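## Task

Set the metal door knob and the timer with the black round cap on the top of the work bench that arm1 alone can reach, and set the grey steel power module and the espresso tamper with the black handle on the top of the two-door cabinet that arm4 alone can reach. Each of the four must keep its present upright orientation, with all of its base on that top surface, and must stay there without any gripper holding it. If any of them lies on the floor or on a lower shelf while unheld, the attempt fails. Finish by opening the grippers and moving the arms away.

## Robot and tools

Setup. Four identical i2rt Big YAM arms, arm1 to arm4, share the room. Each has six revolute joints, a two-finger gripper and a wrist camera (armN_cam_wrist) that sits above the hand and looks toward the fingertips when joints 1 and 6 are zero and the hand is level. Two fixed room cameras, room_a and room_b, also watch. Reach is roughly 1.0 m from each arm's joint-1 axis. Because only arm1 reaches the bench and only arm4 reaches the desk or cabinet, objects may need to be handed between arms or set down at intermediate spots that both neighbours can reach. Loose objects can occasionally get nudged by something external.

Frames. Everything uses one scene frame with its origin on the floor and +z upward. The hand point is midway between the fingertips; the hand's z axis runs along the fingers and the fingers close along its y axis. Robot foot poses are not printed. Camera calibration (OpenCV style intrinsics K, distortion D, and T_world_to_cam in metres) is given per camera; real cameras may be off by a couple of degrees and millimetres, and wrist camera poses are derived from reported joint angles, so they inherit joint errors.

execute_actions. Argument "actions" is a list holding exactly one action, or empty to just read state and images. The action is an object keyed by arm name; each arm gets its own "joints" object mapping joint names to absolute targets (not offsets). Names and ranges: joint1_rad -2.879 to 2.879 (base yaw, positive counter-clockwise seen from above, zero along the foot's facing direction); joint2_rad 0 to 3.141 (shoulder, zero = upper arm level pointing back, positive lifts it up and over to the front); joint3_rad 0 to 3.019 (elbow, zero = folded, positive opens); joint4_rad -1.692 to 1.57 (hand pitch, positive raises the fingers); joint5_rad -1.57 to 1.57 (hand sideways swing, positive to the arm's right); joint6_rad -2.094 to 2.094 (hand roll, positive clockwise viewed from behind); gripper_m 0 to 0.093, the fingertip gap in metres. Arrival tolerances are about ±0.045, 0.14, 0.09, 0.055, 0.03, 0.035 rad and ±0.003 m respectively. Any subset of arms and joints may be named; all named motions start at once and finish independently. Omitted joints may keep pushing to earlier targets. Unknown keys or out-of-range numbers make the whole call rejected with nothing moving. Optional "cameras" picks images: omitted, null or ["all"] gives every camera, [] gives none; names must be from the list. Joints move at different speeds, so the hand may sweep a wide arc between postures; stage big moves.

wait takes "seconds" (0 to 10), commands nothing, and returns state and images. zoom_image takes "camera" and "region" [x0, y0, x1, y1] in pixels of that camera's latest full image (origin top-left, at most 504 by 504) and returns a sharper crop. finished_scene takes "scene", the current scene's number, ends it irreversibly and reports success; only call it once every object rests correctly on its own and grippers are released and clear. Replying without any tool call ends everything.

Reading results. joint_positions gives current angles; a joint-torque list gives drive outputs per arm joint (noisy, offset, nonzero even unloaded, so weak evidence of contact or grip). The "pictures" line names cameras in image order. joint_status per joint: reached, "off_target" (stopped short, may still push), "contact_stop" or "time_out" (target dropped, holds where it stopped, though a timed-out joint may keep pushing toward a nearby clipped target, listed under on_its_own), "not_followed" (a self/inter-arm collision check blocked the arm's joint targets; the gripper part still runs; the arm may retry those targets on later actions). on_its_own lists what the arm does that this call did not order; "held at" is the held target, not the position. To relieve a pushing joint, command its reported position. Tiny target changes may not move a joint, and joints carrying weight sag.

Hazards. The arms do not stop on contact and push hard. A forceful squeeze between two robots ends the run as failed, and a violent collision may too; the collision check can react late and ignores fingers, gripper housings and wrist cameras, and no line reports robot-to-robot contact. Sustained pushing heats motors, including while you are composing a reply, since the robot keeps holding the last command meanwhile. MOTOR HOT appears from 85 °C; at 100 °C an OVER-TEMPERATURE FAULT drops that arm and gripper until cooled, and unfinished keys then read "limit_stop_at_motor_heat" (resend the targets). Some heat persists into the next scene. Avoid dropping, slipping, slamming or knocking objects, and avoid leaving any on the floor or a lower shelf; shorter robot motion is better.

Each tool is called after "Call:" as name([rows], argument=value, ...), one row to a line, values as JSON.

## Session

Call:
execute_actions(actions=[])

Scene clock: 0.00 s.
Joint torques (N m, as the arm reports them, + toward a larger angle): no reading
Motor temperatures (°C, as the motors report them): arm1=[27 27 27 25 24 23] | arm2=[23 27 27 27 25 23] | arm3=[26 27 27 24 22 26] | arm4=[26 27 26 25 25 25]
arm1.joint_positions: joint1_rad=+0.539 joint2_rad=+0.331 joint3_rad=+1.464 joint4_rad=-1.242 joint5_rad=-0.199 joint6_rad=+0.423 gripper_m=+0.095
arm1.joint_status: not commanded
arm1.hand: x=+0.9314 y=-1.2476 z=+1.5054 quat_wxyz=(-0.408, -0.728, -0.155, +0.529) (m; scene frame)
arm2.joint_positions: joint1_rad=+0.746 joint2_rad=+0.582 joint3_rad=+1.550 joint4_rad=-1.324 joint5_rad=-0.090 joint6_rad=-0.681 gripper_m=+0.095
arm2.joint_status: not commanded
arm2.hand: x=+0.7472 y=-0.1258 z=+1.5420 quat_wxyz=(-0.216, -0.407, -0.713, +0.529) (m; scene frame)
arm3.joint_positions: joint1_rad=-0.424 joint2_rad=+0.348 joint3_rad=+1.578 joint4_rad=-1.275 joint5_rad=-0.044 joint6_rad=-0.191 gripper_m=+0.094
arm3.joint_status: not commanded
arm3.hand: x=-0.2873 y=+0.6608 z=+1.6095 quat_wxyz=(-0.303, -0.585, -0.423, +0.622) (m; scene frame)
arm4.joint_positions: joint1_rad=+0.004 joint2_rad=+0.496 joint3_rad=+1.559 joint4_rad=-1.398 joint5_rad=+0.253 joint6_rad=-0.682 gripper_m=+0.094
arm4.joint_status: not commanded
arm4.hand: x=-1.4758 y=+0.5371 z=+1.5519 quat_wxyz=(-0.533, +0.747, -0.326, -0.229) (m; scene frame)
pictures: arm1_cam_wrist, arm2_cam_wrist, arm3_cam_wrist, arm4_cam_wrist, room_a, room_b
camera_calibration (this result's frames):
arm1_cam_wrist: T_world_to_cam=[[-0.654745, 0.62605, -0.42352, 2.02585], [0.694624, 0.277467, -0.663709, 0.704077], [-0.298002, -0.728748, -0.61654, 0.418512], [0, 0, 0, 1]] pos_world=[0.962062, -1.15865, 1.58332]
arm2_cam_wrist: T_world_to_cam=[[-0.803542, -0.113878, 0.584253, -0.313856], [-0.401645, 0.82814, -0.390981, 1.01205], [-0.439319, -0.548832, -0.711184, 1.47854], [0, 0, 0, 1]] pos_world=[0.803841, -0.0623934, 1.63058]
arm3_cam_wrist: T_world_to_cam=[[-0.874707, 0.452495, 0.173595, -0.8279], [0.162295, 0.610983, -0.774829, 0.894598], [-0.45667, -0.649575, -0.607869, 1.40227], [0, 0, 0, 1]] pos_world=[-0.228983, 0.738919, 1.68928]
arm4_cam_wrist: T_world_to_cam=[[0.72668, 0.23143, 0.64682, -0.0529308], [0.555522, -0.751866, -0.355095, 1.77741], [0.404142, 0.617364, -0.67493, 1.43467], [0, 0, 0, 1]] pos_world=[-1.52874, 0.462915, 1.63369]
Images, in order (width x height): arm1_cam_wrist 504x504, arm2_cam_wrist 504x504, arm3_cam_wrist 504x504, arm4_cam_wrist 504x504, room_a 896x504, room_b 896x504.

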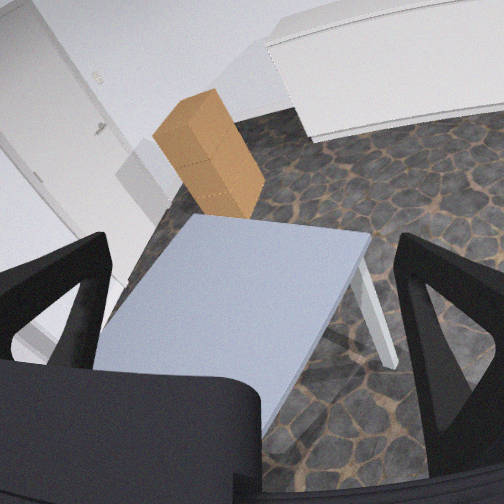

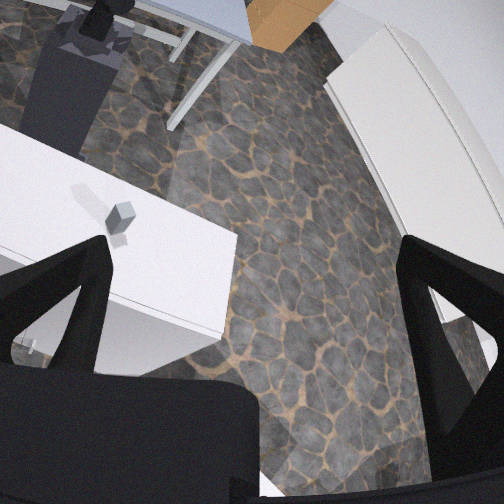

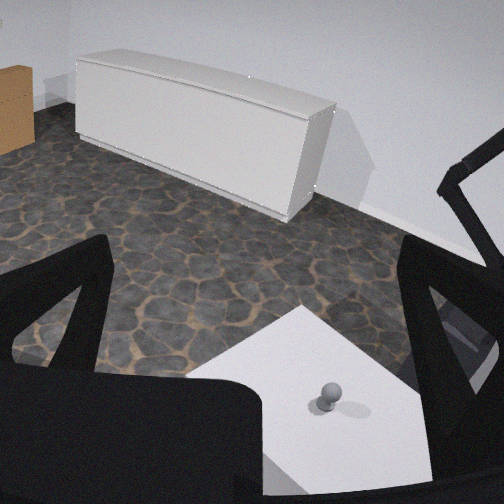

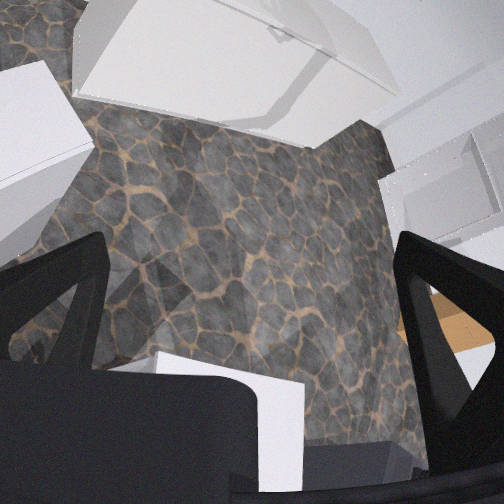

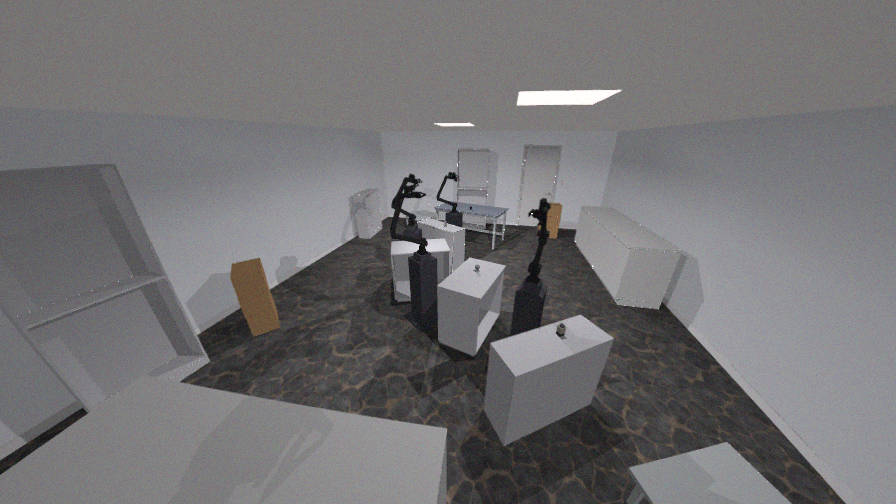

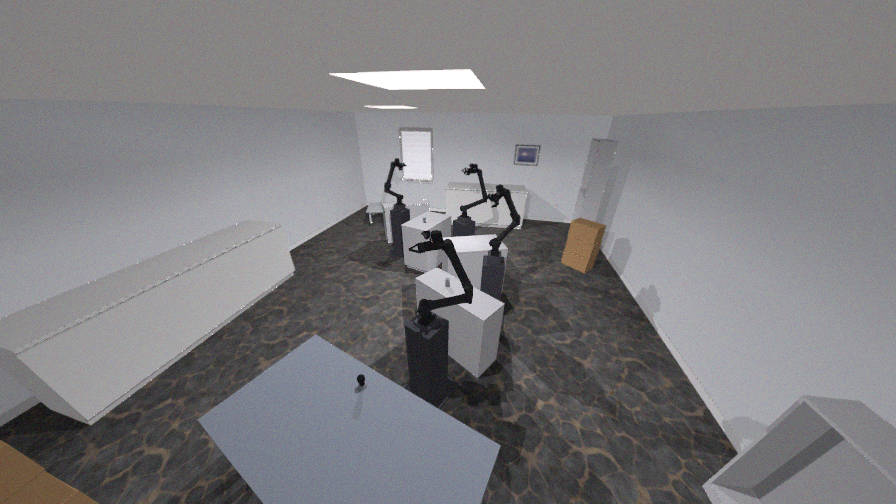

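Call:
execute_actions([
  {"arm1":{"joints":{"joint1_rad":1.528,"joint2_rad":1.96,"joint3_rad":1.756,"joint4_rad":-1.36,"joint5_rad":0,"joint6_rad":0}},"arm2":{"joints":{"joint1_rad":0.84,"joint2_rad":2.15,"joint3_rad":2.03,"joint4_rad":-1.44,"joint5_rad":0,"joint6_rad":0}},"arm3":{"joints":{"joint1_rad":-0.935,"joint2_rad":2.03,"joint3_rad":1.783,"joint4_rad":-1.305,"joint5_rad":0,"joint6_rad":0}},"arm4":{"joints":{"joint1_rad":0.58,"joint2_rad":1.99,"joint3_rad":1.787,"joint4_rad":-1.359,"joint5_rad":0,"joint6_rad":0}}},
])

Scene clock: 3.07 s.
Joint torques (N m, as the arm reports them, + toward a larger angle): arm1=[ -0.69 -16.83   8.69  -0.37  -0.11  -0.14] | arm2=[  2.04 -25.24  10.29  -0.12   0.18   0.1 ] | arm3=[ -0.15 -14.95  10.38   0.65   0.     0.15] | arm4=[  0.65 -22.52  11.41   0.41  -0.13  -0.04]
Motor temperatures (°C, as the motors report them): arm1=[27 27 28 25 24 23] | arm2=[23 27 28 27 25 23] | arm3=[26 28 28 24 22 26] | arm4=[26 28 27 25 25 25]
arm1.joint_positions: joint1_rad=+1.539 joint2_rad=+1.939 joint3_rad=+1.748 joint4_rad=-1.349 joint5_rad=+0.000 joint6_rad=+0.007 gripper_m=+0.095
arm1.joint_status: all done
arm1.hand: x=+1.0389 y=-1.7691 z=+1.0114 quat_wxyz=(-0.013, -0.675, -0.737, +0.011) (m; scene frame)
arm2.joint_positions: joint1_rad=+0.828 joint2_rad=+2.148 joint3_rad=+2.010 joint4_rad=-1.428 joint5_rad=-0.003 joint6_rad=-0.010 gripper_m=+0.095
arm2.joint_status: all done
arm2.hand: x=+0.6734 y=-0.5950 z=+1.0296 quat_wxyz=(+0.004, -0.751, -0.660, +0.006) (m; scene frame)
arm3.joint_positions: joint1_rad=-0.925 joint2_rad=+2.028 joint3_rad=+1.755 joint4_rad=-1.300 joint5_rad=-0.002 joint6_rad=-0.009 gripper_m=+0.094
arm3.joint_status: all done
arm3.hand: x=-0.7855 y=+0.3988 z=+1.0244 quat_wxyz=(-0.007, -0.963, -0.268, -0.006) (m; scene frame)
arm4.joint_positions: joint1_rad=+0.581 joint2_rad=+1.984 joint3_rad=+1.769 joint4_rad=-1.361 joint5_rad=+0.003 joint6_rad=-0.009 gripper_m=+0.094
arm4.joint_status: all done
arm4.hand: x=-1.9407 y=+0.8016 z=+1.0542 quat_wxyz=(+0.006, +0.934, -0.356, -0.003) (m; scene frame)
pictures: arm1_cam_wrist, arm2_cam_wrist, arm3_cam_wrist, arm4_cam_wrist, room_a, room_b
camera_calibration (this result's frames):
arm1_cam_wrist: T_world_to_cam=[[-0.99548, -0.0947715, 0.00614374, 0.857672], [-0.0751917, 0.826025, 0.558595, 0.980227], [-0.0580138, 0.555608, -0.829418, 2.00394], [0, 0, 0, 1]] pos_world=[1.04376, -1.84182, 1.10929]
arm2_cam_wrist: T_world_to_cam=[[-0.992596, 0.120801, 0.0126705, 0.728215], [0.105641, 0.807104, 0.580881, -0.184099], [0.0599445, 0.577919, -0.81389, 1.26415], [0, 0, 0, 1]] pos_world=[0.666493, -0.669958, 1.12659]
arm3_cam_wrist: T_world_to_cam=[[-0.518342, 0.854889, -0.0220615, -0.723617], [0.684646, 0.430301, 0.588303, -0.231869], [0.512427, 0.289838, -0.808339, 1.24085], [0, 0, 0, 1]] pos_world=[-0.852177, 0.358741, 1.12347]
arm4_cam_wrist: T_world_to_cam=[[0.661183, 0.749817, -0.0247324, 0.71083], [0.614664, -0.522515, 0.590903, 0.991524], [0.430146, -0.405897, -0.806363, 2.13257], [0, 0, 0, 1]] pos_world=[-1.99676, 0.850699, 1.15132]
Images, in order (width x height): arm1_cam_wrist 504x504, arm2_cam_wrist 504x504, arm3_cam_wrist 504x504, arm4_cam_wrist 504x504, room_a 896x504, room_b 896x504.

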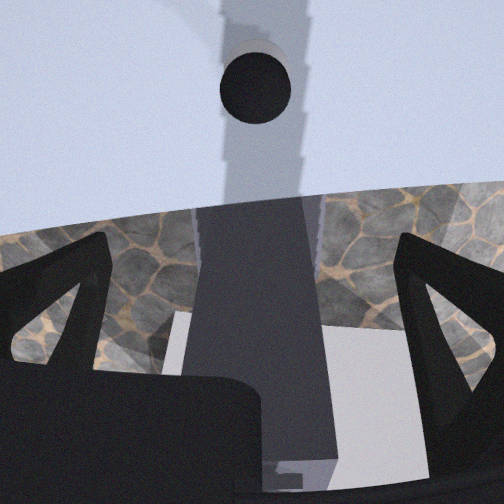

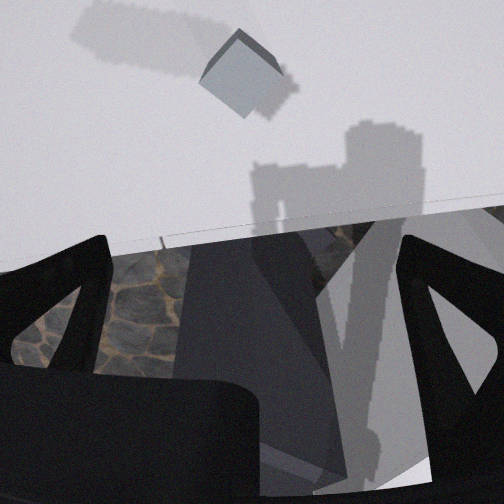

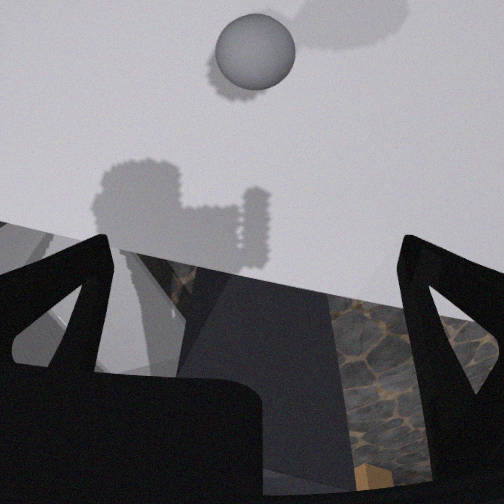

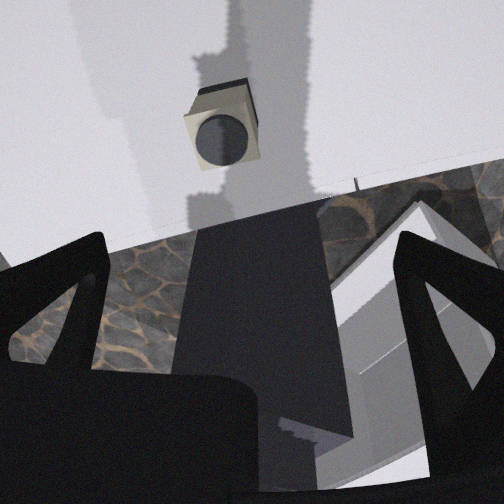

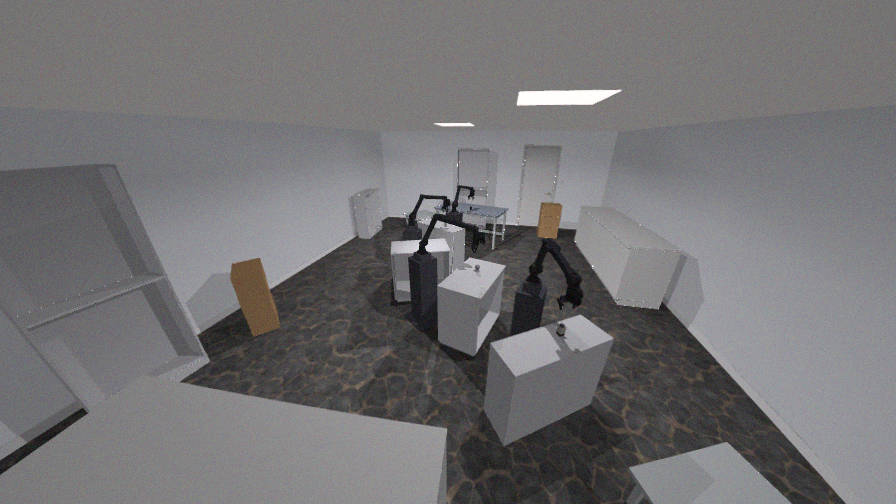

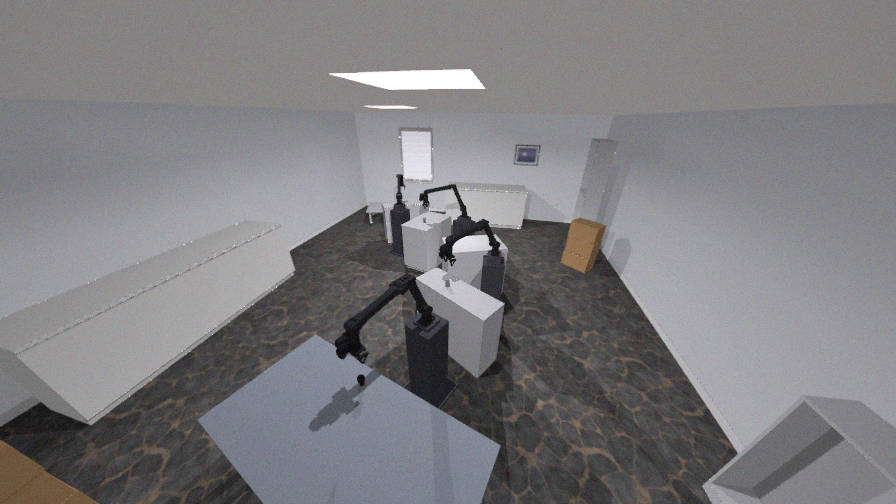

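Call:
execute_actions([
  {"arm1":{"joints":{"joint2_rad":2.11,"joint3_rad":1.71,"joint4_rad":-1.17}},"arm2":{"joints":{"joint1_rad":0.855,"joint2_rad":2.328,"joint3_rad":1.895,"joint4_rad":-1.125,"joint6_rad":0.73}},"arm3":{"joints":{"joint2_rad":2.26,"joint3_rad":1.74,"joint4_rad":-1.02}},"arm4":{"joints":{"joint1_rad":0.63,"joint2_rad":2.059,"joint3_rad":1.48,"joint4_rad":-0.98,"joint6_rad":-0.2}}},
], cameras=["arm1_cam_wrist","arm2_cam_wrist","arm3_cam_wrist","arm4_cam_wrist"])

Scene clock: 5.83 s.
Joint torques (N m, as the arm reports them, + toward a larger angle): arm1=[ -0.66 -20.66   7.73   0.36  -0.11  -0.14] | arm2=[  1.95 -25.97   8.97   1.13   0.26   0.06] | arm3=[ -0.27 -19.4    9.16   1.17  -0.01   0.16] | arm4=[  0.19 -22.3    9.24   0.89  -0.13  -0.21]
Motor temperatures (°C, as the motors report them): arm1=[27 29 29 25 24 23] | arm2=[23 28 29 27 25 23] | arm3=[26 29 29 24 22 26] | arm4=[26 29 27 25 25 25]
arm1.joint_positions: joint1_rad=+1.539 joint2_rad=+2.113 joint3_rad=+1.709 joint4_rad=-1.181 joint5_rad=+0.000 joint6_rad=+0.007 gripper_m=+0.095
arm1.joint_status: all done
arm1.hand: x=+1.0409 y=-1.7881 z=+0.8939 quat_wxyz=(+0.004, -0.675, -0.738, -0.004) (m; scene frame)
arm2.joint_positions: joint1_rad=+0.843 joint2_rad=+2.321 joint3_rad=+1.883 joint4_rad=-1.139 joint5_rad=-0.003 joint6_rad=+0.720 gripper_m=+0.095
arm2.joint_status: all done
arm2.hand: x=+0.6797 y=-0.6050 z=+0.8702 quat_wxyz=(+0.006, -0.935, -0.355, +0.005) (m; scene frame)
arm3.joint_positions: joint1_rad=-0.925 joint2_rad=+2.292 joint3_rad=+1.715 joint4_rad=-1.031 joint5_rad=-0.002 joint6_rad=-0.009 gripper_m=+0.094
arm3.joint_status: all done
arm3.hand: x=-0.7973 y=+0.3889 z=+0.8485 quat_wxyz=(-0.002, -0.963, -0.268, -0.024) (m; scene frame)
arm4.joint_positions: joint1_rad=+0.636 joint2_rad=+2.060 joint3_rad=+1.470 joint4_rad=-0.996 joint5_rad=+0.003 joint6_rad=-0.191 gripper_m=+0.094
arm4.joint_status: all done
arm4.hand: x=-1.9376 y=+0.7530 z=+0.9059 quat_wxyz=(+0.008, +0.970, -0.243, +0.002) (m; scene frame)
pictures: arm1_cam_wrist, arm2_cam_wrist, arm3_cam_wrist, arm4_cam_wrist
camera_calibration (this result's frames):
arm1_cam_wrist: T_world_to_cam=[[-0.995446, -0.0951325, 0.00616247, 0.857914], [-0.072737, 0.799709, 0.595965, 0.978697], [-0.0616238, 0.592803, -0.802987, 1.96389], [0, 0, 0, 1]] pos_world=[1.04622, -1.86525, 0.988418]
arm2_cam_wrist: T_world_to_cam=[[-0.670583, 0.741704, 0.0139154, 0.89338], [0.608967, 0.539667, 0.581308, -0.58846], [0.423649, 0.398289, -0.813564, 0.783685], [0, 0, 0, 1]] pos_world=[0.62543, -0.657185, 0.967223]
arm3_cam_wrist: T_world_to_cam=[[-0.518087, 0.855033, -0.0224576, -0.724702], [0.665829, 0.419647, 0.616902, -0.15114], [0.536896, 0.304656, -0.78672, 1.10298], [0, 0, 0, 1]] pos_world=[-0.867009, 0.347042, 0.944697]
arm4_cam_wrist: T_world_to_cam=[[0.466764, 0.883997, -0.0260743, 0.265022], [0.716551, -0.360741, 0.59701, 1.12192], [0.518349, -0.297346, -0.80181, 2.07696], [0, 0, 0, 1]] pos_world=[-2.0042, 0.788019, 1.00244]
Images, in order (width x height): arm1_cam_wrist 504x504, arm2_cam_wrist 504x504, arm3_cam_wrist 504x504, arm4_cam_wrist 504x504.

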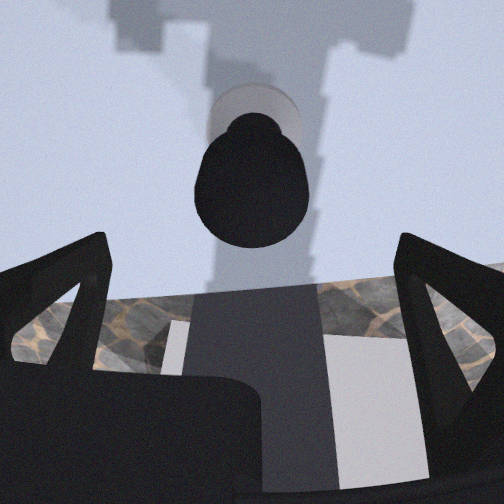

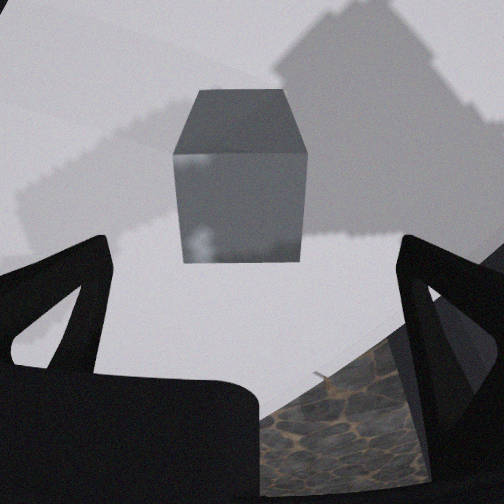

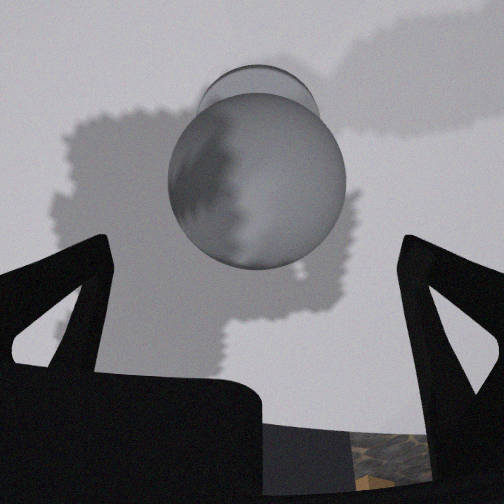

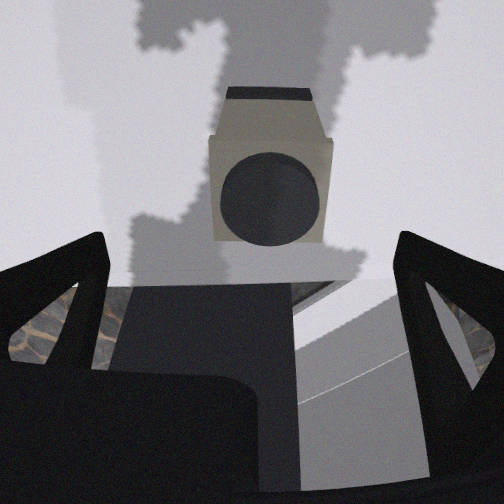

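Call:
execute_actions([
  {"arm1":{"joints":{"joint2_rad":2.195,"joint3_rad":1.65,"joint4_rad":-1.015}},"arm2":{"joints":{"joint2_rad":2.45,"joint4_rad":-0.995}},"arm3":{"joints":{"joint2_rad":2.37,"joint3_rad":1.775,"joint4_rad":-0.915}},"arm4":{"joints":{"joint1_rad":0.615,"joint2_rad":2.199,"joint3_rad":1.44,"joint4_rad":-0.795}}},
], cameras=["arm1_cam_wrist","arm2_cam_wrist","arm3_cam_wrist","arm4_cam_wrist"])

Scene clock: 7.40 s.
Joint torques (N m, as the arm reports them, + toward a larger angle): arm1=[ -0.65 -19.23   6.81   0.43  -0.11  -0.14] | arm2=[  2.25 -24.99   8.23   0.92   0.25   0.03] | arm3=[  0.27 -17.33   9.72   1.31  -0.01   0.16] | arm4=[  0.34 -22.85   8.17   0.91  -0.13  -0.21]
Motor temperatures (°C, as the motors report them): arm1=[27 29 29 25 24 23] | arm2=[23 29 29 27 25 23] | arm3=[26 29 30 24 22 26] | arm4=[26 29 28 25 25 25]
arm1.joint_positions: joint1_rad=+1.539 joint2_rad=+2.177 joint3_rad=+1.658 joint4_rad=-1.027 joint5_rad=+0.000 joint6_rad=+0.007 gripper_m=+0.095
arm1.joint_status: all done
arm1.hand: x=+1.0418 y=-1.7962 z=+0.8375 quat_wxyz=(-0.011, -0.675, -0.737, +0.008) (m; scene frame)
arm2.joint_positions: joint1_rad=+0.843 joint2_rad=+2.438 joint3_rad=+1.886 joint4_rad=-1.005 joint5_rad=-0.003 joint6_rad=+0.721 gripper_m=+0.095
arm2.joint_status: all done
arm2.hand: x=+0.6775 y=-0.6132 z=+0.7941 quat_wxyz=(-0.002, -0.935, -0.355, +0.009) (m; scene frame)
arm3.joint_positions: joint1_rad=-0.925 joint2_rad=+2.367 joint3_rad=+1.741 joint4_rad=-0.926 joint5_rad=-0.002 joint6_rad=-0.009 gripper_m=+0.094
arm3.joint_status: all done
arm3.hand: x=-0.8143 y=+0.3782 z=+0.8093 quat_wxyz=(-0.009, -0.963, -0.268, +0.003) (m; scene frame)
arm4.joint_positions: joint1_rad=+0.619 joint2_rad=+2.201 joint3_rad=+1.431 joint4_rad=-0.811 joint5_rad=+0.003 joint6_rad=-0.191 gripper_m=+0.094
arm4.joint_status: all done
arm4.hand: x=-1.9316 y=+0.7590 z=+0.8162 quat_wxyz=(+0.007, +0.968, -0.252, -0.001) (m; scene frame)
pictures: arm1_cam_wrist, arm2_cam_wrist, arm3_cam_wrist, arm4_cam_wrist
camera_calibration (this result's frames):
arm1_cam_wrist: T_world_to_cam=[[-0.995475, -0.0948286, 0.00614781, 0.858951], [-0.0748141, 0.821973, 0.564592, 1.08723], [-0.0585928, 0.561577, -0.825347, 1.88292], [0, 0, 0, 1]] pos_world=[1.04673, -1.86963, 0.934942]
arm2_cam_wrist: T_world_to_cam=[[-0.669658, 0.742668, 0.00164553, 0.908761], [0.610721, 0.549419, 0.570227, -0.524838], [0.422585, 0.382862, -0.821486, 0.723514], [0, 0, 0, 1]] pos_world=[0.623342, -0.663558, 0.892138]
arm3_cam_wrist: T_world_to_cam=[[-0.51848, 0.854811, -0.0218337, -0.725989], [0.694865, 0.436072, 0.571842, -0.0572514], [0.498338, 0.281317, -0.820073, 1.08897], [0, 0, 0, 1]] pos_world=[-0.879306, 0.339202, 0.909925]
arm4_cam_wrist: T_world_to_cam=[[0.481836, 0.875906, -0.0249592, 0.28896], [0.713079, -0.375392, 0.592115, 1.18175], [0.509267, -0.3031, -0.805467, 1.99361], [0, 0, 0, 1]] pos_world=[-1.99719, 0.79478, 0.913273]
Images, in order (width x height): arm1_cam_wrist 504x504, arm2_cam_wrist 504x504, arm3_cam_wrist 504x504, arm4_cam_wrist 504x504.

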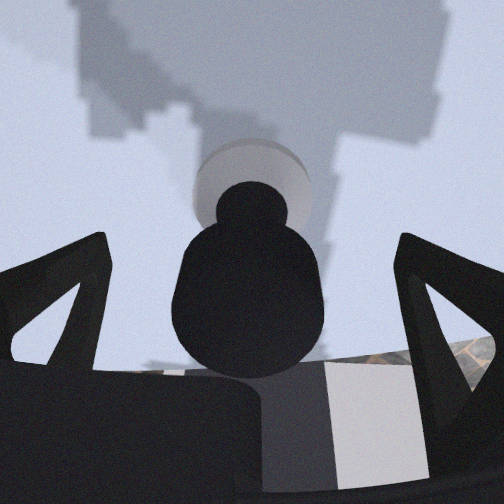

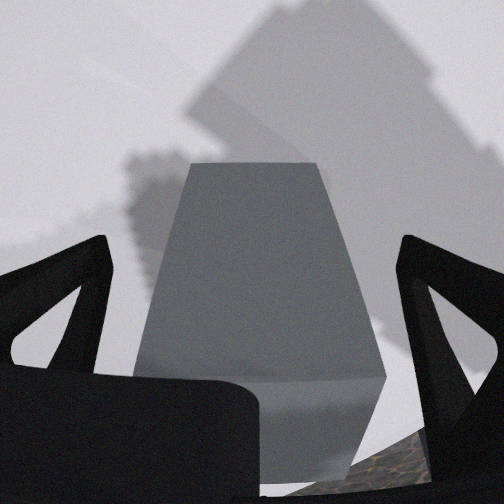

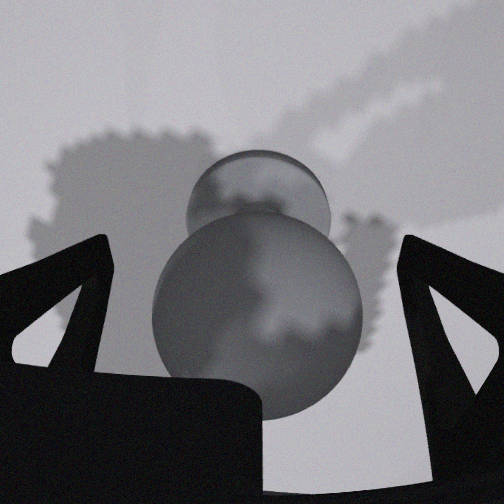

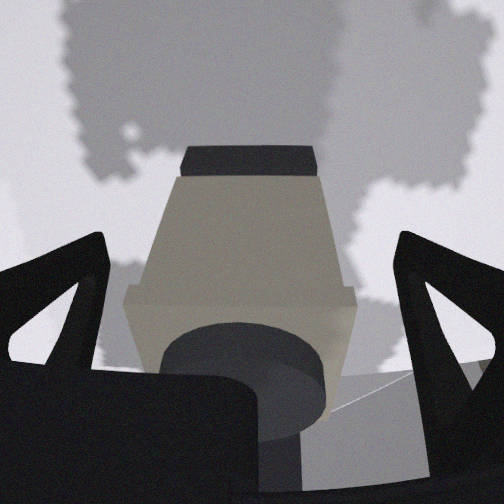

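Call:
execute_actions([
  {"arm1":{"joints":{"joint2_rad":2.215,"joint4_rad":-1.055}},"arm2":{"joints":{"gripper_m":0}},"arm3":{"joints":{"joint2_rad":2.385,"joint4_rad":-0.96}},"arm4":{"joints":{"gripper_m":0}}},
], cameras=["arm1_cam_wrist","arm3_cam_wrist"])

Scene clock: 8.30 s.
Joint torques (N m, as the arm reports them, + toward a larger angle): arm1=[ -0.65 -17.32   6.81  -0.42  -0.11  -0.14] | arm2=[  2.31 -25.66   8.31   1.02   0.24   0.05] | arm3=[  0.03 -16.2    9.64   0.42  -0.01   0.16] | arm4=[  0.45 -22.54   8.09   0.84  -0.13  -0.2 ]
Motor temperatures (°C, as the motors report them): arm1=[27 29 29 25 24 23] | arm2=[24 29 29 27 25 23] | arm3=[26 30 30 24 22 26] | arm4=[26 29 28 25 25 25]
arm1.joint_positions: joint1_rad=+1.539 joint2_rad=+2.178 joint3_rad=+1.658 joint4_rad=-1.044 joint5_rad=+0.000 joint6_rad=+0.007 gripper_m=+0.095
arm1.joint_status: all done
arm1.hand: x=+1.0414 y=-1.7921 z=+0.8372 quat_wxyz=(-0.004, -0.675, -0.738, +0.003) (m; scene frame)
arm2.joint_positions: joint1_rad=+0.843 joint2_rad=+2.438 joint3_rad=+1.886 joint4_rad=-1.005 joint5_rad=-0.002 joint6_rad=+0.721 gripper_m=+0.040
arm2.joint_status: gripper_m off_target (ended at +0.040, target +0.000)
arm2.hand: x=+0.6774 y=-0.6132 z=+0.7941 quat_wxyz=(-0.002, -0.935, -0.355, +0.009) (m; scene frame)
arm3.joint_positions: joint1_rad=-0.925 joint2_rad=+2.368 joint3_rad=+1.741 joint4_rad=-0.951 joint5_rad=-0.002 joint6_rad=-0.009 gripper_m=+0.094
arm3.joint_status: all done
arm3.hand: x=-0.8089 y=+0.3814 z=+0.8089 quat_wxyz=(-0.006, -0.963, -0.268, -0.009) (m; scene frame)
arm4.joint_positions: joint1_rad=+0.619 joint2_rad=+2.201 joint3_rad=+1.431 joint4_rad=-0.810 joint5_rad=+0.002 joint6_rad=-0.192 gripper_m=+0.044
arm4.joint_status: gripper_m off_target (ended at +0.044, target +0.000)
arm4.hand: x=-1.9317 y=+0.7590 z=+0.8162 quat_wxyz=(+0.007, +0.968, -0.251, -0.002) (m; scene frame)
pictures: arm1_cam_wrist, arm3_cam_wrist
camera_calibration (this result's frames):
arm1_cam_wrist: T_world_to_cam=[[-0.995462, -0.0949609, 0.00615564, 0.858695], [-0.0739236, 0.812422, 0.578365, 1.05445], [-0.0599231, 0.575286, -0.815755, 1.89828], [0, 0, 0, 1]] pos_world=[1.0465, -1.86717, 0.933389]
arm3_cam_wrist: T_world_to_cam=[[-0.518304, 0.85491, -0.0221212, -0.725584], [0.6819, 0.428748, 0.592611, -0.0866407], [0.516114, 0.292069, -0.805185, 1.08323], [0, 0, 0, 1]] pos_world=[-0.876062, 0.34108, 0.907491]
Images, in order (width x height): arm1_cam_wrist 504x504, arm3_cam_wrist 504x504.

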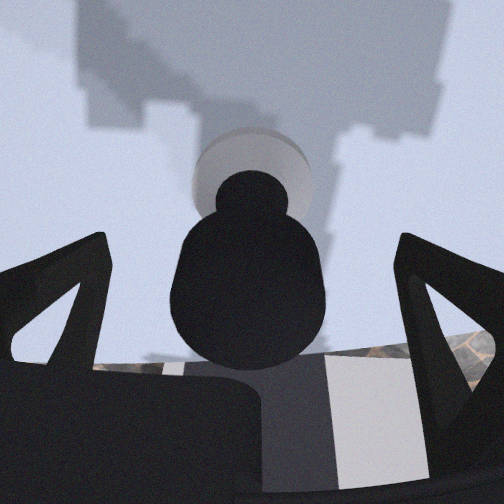

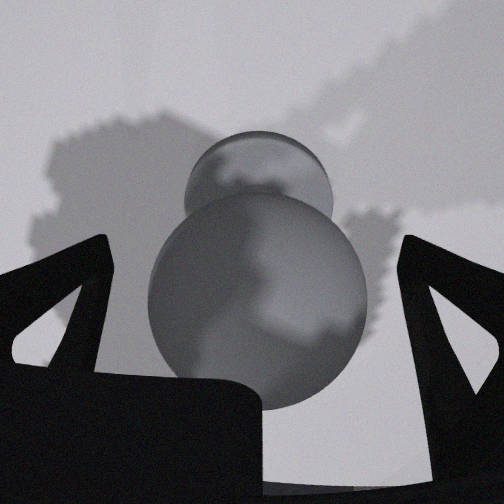

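Call:
execute_actions([
  {"arm1":{"joints":{"joint3_rad":1.62,"joint4_rad":-1.02}},"arm2":{"joints":{"joint2_rad":2.2,"joint4_rad":-1.25}},"arm3":{"joints":{"joint3_rad":1.735,"joint4_rad":-0.925}},"arm4":{"joints":{"joint2_rad":1.95,"joint4_rad":-1.06}}},
], cameras=[])

Call:
execute_actions([
  {"arm1":{"joints":{"gripper_m":0}},"arm3":{"joints":{"gripper_m":0}},"arm2":{"joints":{"joint1_rad":-1.0,"joint2_rad":2.0,"joint3_rad":1.75,"joint4_rad":-1.32,"joint6_rad":0}}},
])

Scene clock: 10.00 s.
Joint torques (N m, as the arm reports them, + toward a larger angle): arm1=[ -0.6  -17.64   6.35   0.4   -0.11  -0.14] | arm2=[  2.02 -26.09   9.29  -0.15   0.22   0.08] | arm3=[  0.15 -16.21   7.18   1.3   -0.01   0.15] | arm4=[  0.39 -20.14   9.84  -0.18  -0.12  -0.2 ]
Motor temperatures (°C, as the motors report them): arm1=[27 30 29 25 24 23] | arm2=[24 30 29 27 25 23] | arm3=[26 30 30 24 22 26] | arm4=[26 30 28 25 25 25]
arm1.joint_positions: joint1_rad=+1.539 joint2_rad=+2.183 joint3_rad=+1.633 joint4_rad=-1.032 joint5_rad=+0.000 joint6_rad=+0.007 gripper_m=+0.095
arm1.joint_status: all done
arm1.hand: x=+1.0405 y=-1.7832 z=+0.8261 quat_wxyz=(+0.002, -0.675, -0.738, -0.003) (m; scene frame)
arm2.joint_positions: joint1_rad=+0.843 joint2_rad=+2.207 joint3_rad=+1.881 joint4_rad=-1.238 joint5_rad=-0.002 joint6_rad=+0.721 gripper_m=+0.040
arm2.joint_status: all done
arm2.hand: x=+0.6820 y=-0.5961 z=+0.9430 quat_wxyz=(+0.001, -0.935, -0.355, +0.008) (m; scene frame)
arm3.joint_positions: joint1_rad=-0.925 joint2_rad=+2.368 joint3_rad=+1.732 joint4_rad=-0.937 joint5_rad=-0.002 joint6_rad=-0.009 gripper_m=+0.094
arm3.joint_status: all done
arm3.hand: x=-0.8081 y=+0.3818 z=+0.8062 quat_wxyz=(-0.007, -0.963, -0.268, -0.007) (m; scene frame)
arm4.joint_positions: joint1_rad=+0.619 joint2_rad=+1.946 joint3_rad=+1.430 joint4_rad=-1.043 joint5_rad=+0.002 joint6_rad=-0.192 gripper_m=+0.044
arm4.joint_status: all done
arm4.hand: x=-1.9195 y=+0.7516 z=+0.9550 quat_wxyz=(+0.002, +0.968, -0.251, -0.011) (m; scene frame)
pictures: none
No camera images: the call's "cameras" was empty. Leave "cameras" out to get every camera's image.

Scene clock: 12.03 s.
Joint torques (N m, as the arm reports them, + toward a larger angle): arm1=[ -0.66 -17.58   6.34   0.34  -0.08  -0.13] | arm2=[  2.36 -23.78   8.58   0.    -0.09  -0.11] | arm3=[ -0.05 -15.9    7.15   1.3   -0.04   0.16] | arm4=[  0.45 -20.18   9.85  -0.23  -0.11  -0.2 ]
Motor temperatures (°C, as the motors report them): arm1=[27 30 30 25 24 23] | arm2=[24 30 30 27 25 23] | arm3=[26 30 30 24 22 26] | arm4=[26 30 28 25 25 25]
arm1.joint_positions: joint1_rad=+1.539 joint2_rad=+2.183 joint3_rad=+1.633 joint4_rad=-1.031 joint5_rad=-0.001 joint6_rad=+0.007 gripper_m=+0.045
arm1.joint_status: gripper_m off_target (ended at +0.045, target +0.000)
arm1.hand: x=+1.0407 y=-1.7835 z=+0.8261 quat_wxyz=(+0.002, -0.675, -0.738, -0.003) (m; scene frame)
arm2.joint_positions: joint1_rad=-1.012 joint2_rad=+2.012 joint3_rad=+1.751 joint4_rad=-1.309 joint5_rad=+0.002 joint6_rad=+0.010 gripper_m=+0.040
arm2.joint_status: all done
arm2.hand: x=+0.2025 y=+0.3083 z=+1.0267 quat_wxyz=(+0.001, -0.978, +0.208, +0.008) (m; scene frame)
arm3.joint_positions: joint1_rad=-0.925 joint2_rad=+2.368 joint3_rad=+1.732 joint4_rad=-0.937 joint5_rad=-0.001 joint6_rad=-0.009 gripper_m=+0.051
arm3.joint_status: gripper_m off_target (ended at +0.051, target +0.000)
arm3.hand: x=-0.8083 y=+0.3819 z=+0.8062 quat_wxyz=(-0.006, -0.963, -0.268, -0.006) (m; scene frame)
arm4.joint_positions: joint1_rad=+0.619 joint2_rad=+1.946 joint3_rad=+1.430 joint4_rad=-1.043 joint5_rad=+0.002 joint6_rad=-0.192 gripper_m=+0.044
arm4.joint_status: not commanded
arm4.hand: x=-1.9195 y=+0.7516 z=+0.9550 quat_wxyz=(+0.002, +0.968, -0.251, -0.011) (m; scene frame)
pictures: arm1_cam_wrist, arm2_cam_wrist, arm3_cam_wrist, arm4_cam_wrist, room_a, room_b
camera_calibration (this result's frames):
arm1_cam_wrist: T_world_to_cam=[[-0.995381, -0.0958509, 0.00539311, 0.857869], [-0.0740508, 0.802319, 0.592285, 1.02447], [-0.061098, 0.589149, -0.805711, 1.90185], [0, 0, 0, 1]] pos_world=[1.04597, -1.86019, 0.920935]
arm2_cam_wrist: T_world_to_cam=[[0.398633, 0.917108, -0.00192086, -0.360514], [0.753175, -0.326181, 0.571255, -0.63364], [0.523276, -0.229168, -0.82077, 0.930083], [0, 0, 0, 1]] pos_world=[0.134264, 0.337094, 1.12466]
arm3_cam_wrist: T_world_to_cam=[[-0.518027, 0.855099, -0.0212997, -0.726239], [0.684838, 0.429544, 0.588633, -0.0803859], [0.512488, 0.290341, -0.80812, 1.08068], [0, 0, 0, 1]] pos_world=[-0.874997, 0.341769, 0.905169]
arm4_cam_wrist: T_world_to_cam=[[0.481084, 0.876416, -0.0212931, 0.287722], [0.722592, -0.382659, 0.575702, 1.12758], [0.496406, -0.292347, -0.817382, 2.07556], [0, 0, 0, 1]] pos_world=[-1.98352, 0.786098, 1.0535]
Images, in order (width x height): arm1_cam_wrist 504x504, arm2_cam_wrist 504x504, arm3_cam_wrist 504x504, arm4_cam_wrist 504x504, room_a 896x504, room_b 896x504.

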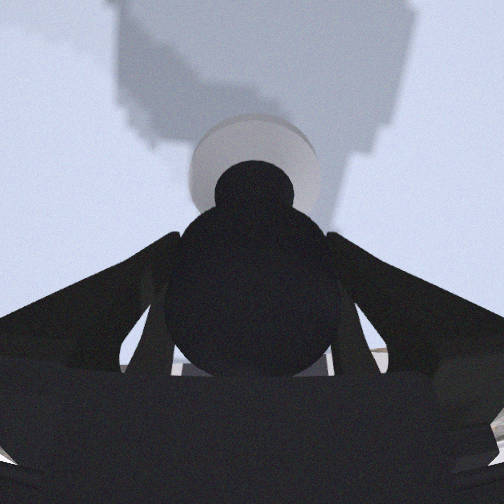

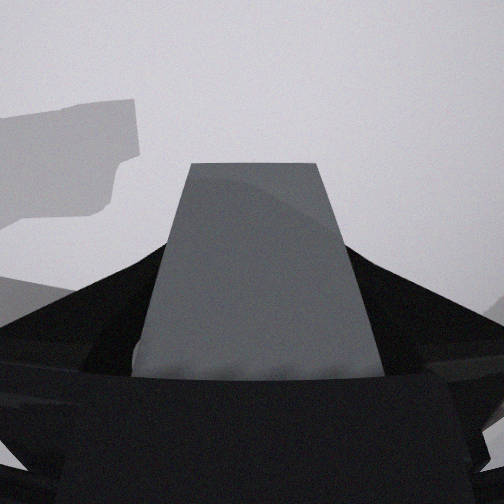

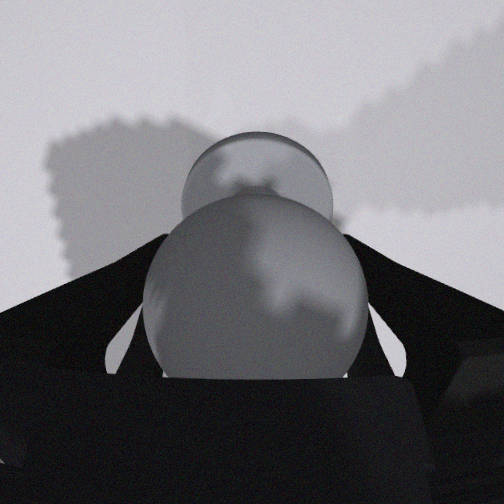

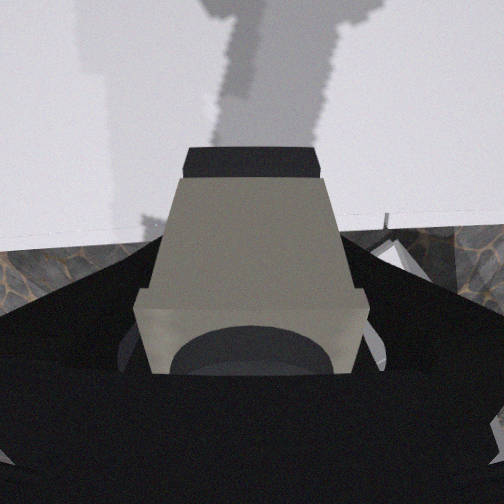

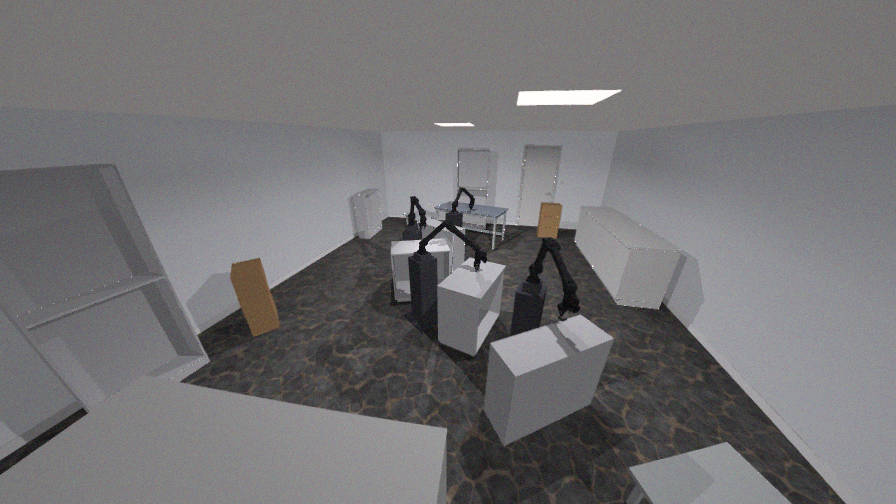

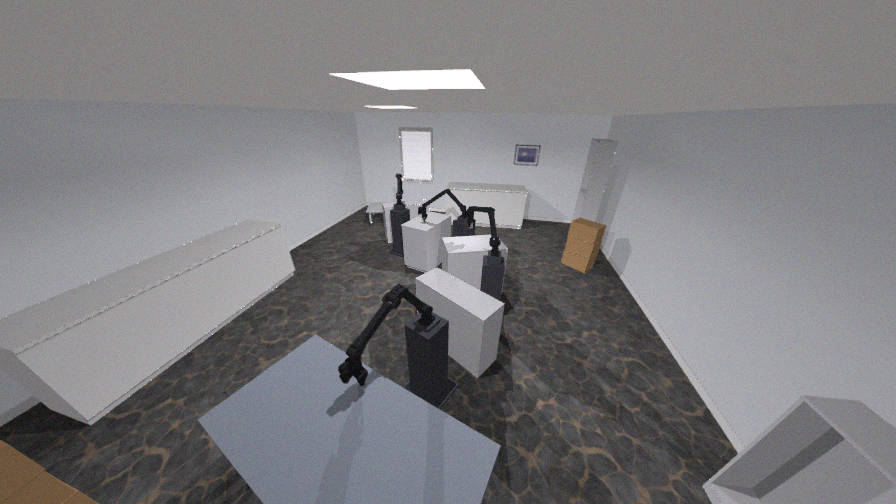

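Call:
execute_actions([
  {"arm1":{"joints":{"joint2_rad":1.93,"joint4_rad":-1.27}},"arm3":{"joints":{"joint2_rad":2.08,"joint4_rad":-1.22}},"arm2":{"joints":{"joint1_rad":-1.34,"joint2_rad":2.188,"joint3_rad":1.57,"joint4_rad":-0.945}},"arm4":{"joints":{"joint1_rad":-0.6,"joint6_rad":0}}},
], cameras=["arm2_cam_wrist"])

Call:
execute_actions([
  {"arm1":{"joints":{"joint1_rad":-1.69,"joint2_rad":2.0,"joint3_rad":1.7,"joint4_rad":-1.27}},"arm3":{"joints":{"joint1_rad":0.8}},"arm2":{"joints":{"joint2_rad":2.25,"joint4_rad":-0.885}},"arm4":{"joints":{"joint1_rad":-1.364,"joint2_rad":2.17,"joint3_rad":1.85,"joint4_rad":-1.25}}},
])

Scene clock: 14.67 s.
Joint torques (N m, as the arm reports them, + toward a larger angle): arm1=[ -0.65 -17.04   8.88  -0.43  -0.08  -0.13] | arm2=[  1.94 -23.6    8.52   1.08  -0.07  -0.06] | arm3=[ -0.21 -15.44   9.95   0.45  -0.05   0.16] | arm4=[  0.72 -20.25   9.68  -0.3   -0.09  -0.06]
Motor temperatures (°C, as the motors report them): arm1=[27 31 30 25 24 23] | arm2=[24 31 30 27 25 23] | arm3=[26 31 31 24 22 26] | arm4=[26 30 29 25 25 25]
arm1.joint_positions: joint1_rad=+1.539 joint2_rad=+1.920 joint3_rad=+1.604 joint4_rad=-1.260 joint5_rad=-0.001 joint6_rad=+0.007 gripper_m=+0.045
arm1.joint_status: all done
arm1.hand: x=+1.0365 y=-1.7423 z=+0.9685 quat_wxyz=(+0.000, -0.675, -0.738, -0.001) (m; scene frame)
arm2.joint_positions: joint1_rad=-1.338 joint2_rad=+2.192 joint3_rad=+1.553 joint4_rad=-0.958 joint5_rad=+0.001 joint6_rad=+0.008 gripper_m=+0.040
arm2.joint_status: all done
arm2.hand: x=+0.3196 y=+0.4649 z=+0.8514 quat_wxyz=(-0.005, -0.932, +0.362, -0.004) (m; scene frame)
arm3.joint_positions: joint1_rad=-0.925 joint2_rad=+2.078 joint3_rad=+1.710 joint4_rad=-1.212 joint5_rad=-0.001 joint6_rad=-0.009 gripper_m=+0.051
arm3.joint_status: all done
arm3.hand: x=-0.7867 y=+0.3974 z=+0.9781 quat_wxyz=(-0.005, -0.963, -0.268, -0.010) (m; scene frame)
arm4.joint_positions: joint1_rad=-0.606 joint2_rad=+1.946 joint3_rad=+1.430 joint4_rad=-1.043 joint5_rad=+0.002 joint6_rad=-0.008 gripper_m=+0.044
arm4.joint_status: all done
arm4.hand: x=-1.2983 y=+0.9149 z=+0.9445 quat_wxyz=(+0.003, +0.575, -0.818, -0.003) (m; scene frame)
pictures: arm2_cam_wrist
camera_calibration (this result's frames):
arm2_cam_wrist: T_world_to_cam=[[0.669141, 0.743096, -0.00763651, -0.551914], [0.600773, -0.534877, 0.59412, -0.444329], [0.437404, -0.402138, -0.80434, 0.854698], [0, 0, 0, 1]] pos_world=[0.262401, 0.51617, 0.947238]
Images, in order (width x height): arm2_cam_wrist 504x504.

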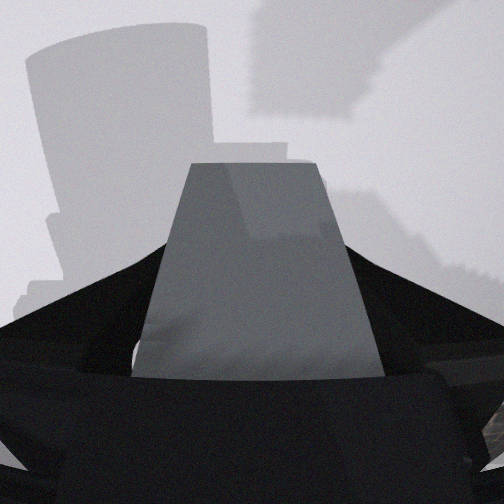

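Scene clock: 17.33 s.
Joint torques (N m, as the arm reports them, + toward a larger angle): arm1=[  1.29 -19.61  10.27  -0.51  -0.23  -0.11] | arm2=[  1.91 -24.25   8.08   1.18  -0.05  -0.09] | arm3=[ -0.32 -15.89   9.97   0.47   0.03   0.14] | arm4=[  0.07 -24.46  11.61  -0.29  -0.09  -0.06]
Motor temperatures (°C, as the motors report them): arm1=[27 32 31 25 24 23] | arm2=[24 31 30 27 25 23] | arm3=[26 31 31 24 22 26] | arm4=[26 31 29 25 25 25]
arm1.joint_positions: joint1_rad=-1.703 joint2_rad=+2.006 joint3_rad=+1.660 joint4_rad=-1.259 joint5_rad=+0.004 joint6_rad=+0.005 gripper_m=+0.045
arm1.joint_status: all done
arm1.hand: x=+0.9858 y=-0.5738 z=+0.9367 quat_wxyz=(-0.011, -0.704, +0.710, -0.015) (m; scene frame)
arm2.joint_positions: joint1_rad=-1.338 joint2_rad=+2.255 joint3_rad=+1.553 joint4_rad=-0.899 joint5_rad=+0.001 joint6_rad=+0.008 gripper_m=+0.040
arm2.joint_status: all done
arm2.hand: x=+0.3187 y=+0.4653 z=+0.8145 quat_wxyz=(-0.006, -0.932, +0.362, -0.006) (m; scene frame)
arm3.joint_positions: joint1_rad=+0.810 joint2_rad=+2.083 joint3_rad=+1.710 joint4_rad=-1.212 joint5_rad=-0.003 joint6_rad=-0.007 gripper_m=+0.051
arm3.joint_status: all done
arm3.hand: x=+0.1444 y=+0.2387 z=+0.9882 quat_wxyz=(-0.002, -0.419, -0.908, -0.003) (m; scene frame)
arm4.joint_positions: joint1_rad=-1.359 joint2_rad=+2.165 joint3_rad=+1.827 joint4_rad=-1.234 joint5_rad=+0.002 joint6_rad=-0.006 gripper_m=+0.044
arm4.joint_status: all done
arm4.hand: x=-0.9111 y=+0.6817 z=+0.9506 quat_wxyz=(+0.009, +0.233, -0.972, +0.004) (m; scene frame)
pictures: arm1_cam_wrist, arm2_cam_wrist, arm3_cam_wrist, arm4_cam_wrist, room_a, room_b
camera_calibration (this result's frames):
arm1_cam_wrist: T_world_to_cam=[[0.999903, -0.0022837, 0.0137201, -1.00245], [-0.0102483, -0.787882, 0.615741, -1.01298], [0.00940368, -0.615823, -0.787829, 0.497286], [0, 0, 0, 1]] pos_world=[0.987294, -0.494154, 1.02926]
arm2_cam_wrist: T_world_to_cam=[[0.66914, 0.743097, -0.00763963, -0.551895], [0.598934, -0.533182, 0.59749, -0.424641], [0.43992, -0.40438, -0.80184, 0.823763], [0, 0, 0, 1]] pos_world=[0.261237, 0.516814, 0.910029]
arm3_cam_wrist: T_world_to_cam=[[-0.759957, -0.649851, -0.0125842, 0.279144], [-0.534484, 0.613792, 0.581022, -0.63886], [-0.369854, 0.448278, -0.813791, 0.876406], [0, 0, 0, 1]] pos_world=[0.194819, 0.180656, 1.08792]
arm4_cam_wrist: T_world_to_cam=[[0.458423, -0.888694, -0.00840075, 1.0341], [-0.70409, -0.368932, 0.60675, -0.964038], [-0.542315, -0.272233, -0.794848, 0.569475], [0, 0, 0, 1]] pos_world=[-0.843991, 0.718368, 1.04626]
Images, in order (width x height): arm1_cam_wrist 504x504, arm2_cam_wrist 504x504, arm3_cam_wrist 504x504, arm4_cam_wrist 504x504, room_a 896x504, room_b 896x504.

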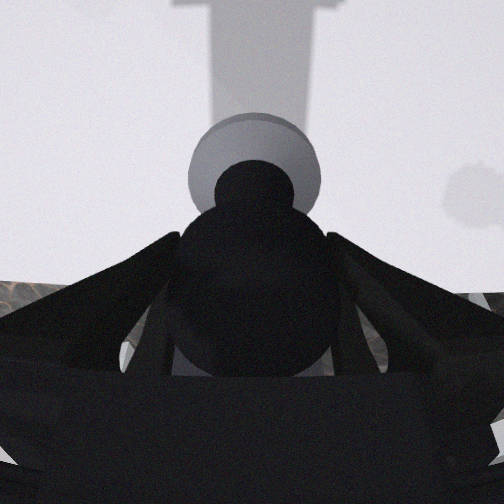

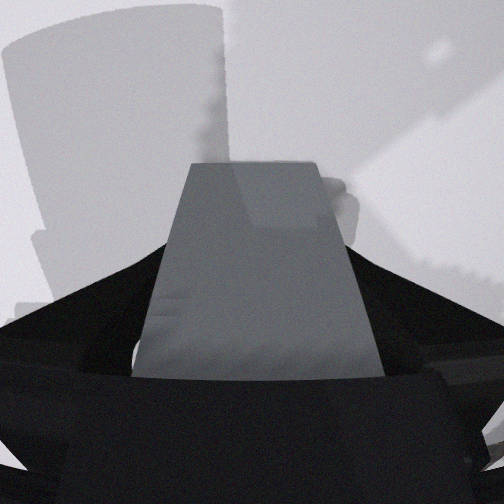

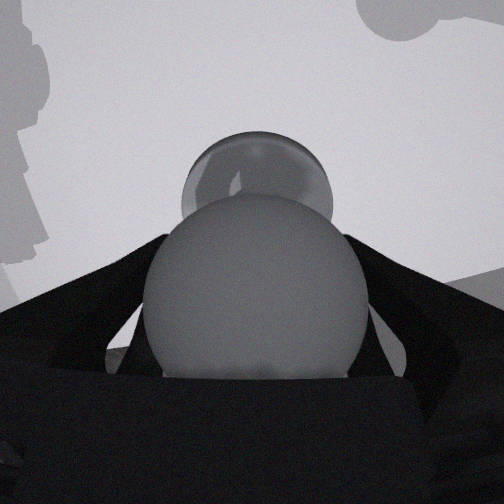

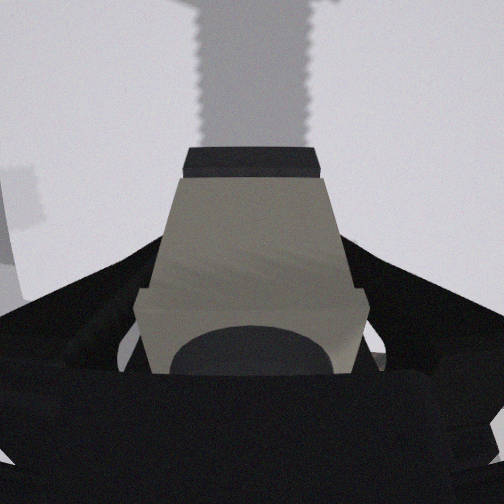

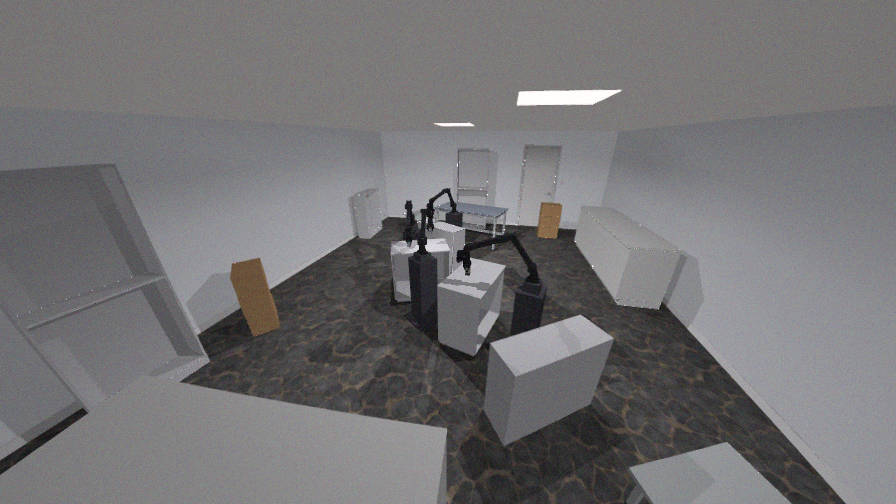

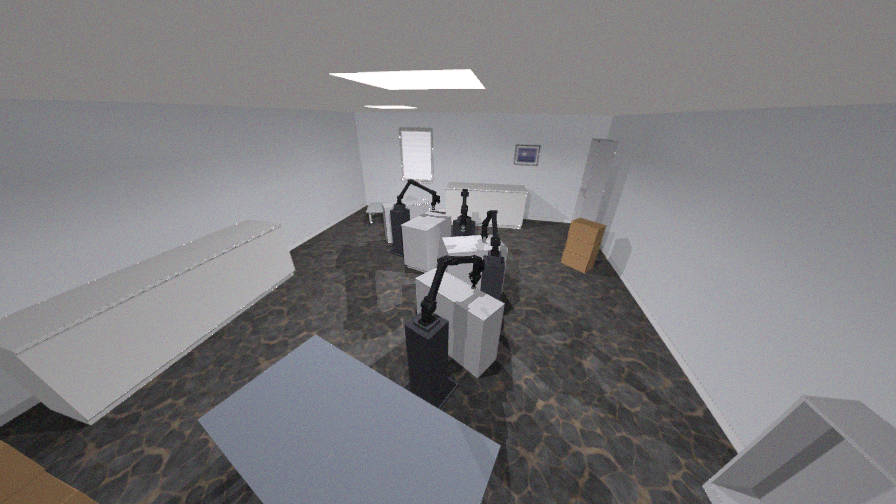

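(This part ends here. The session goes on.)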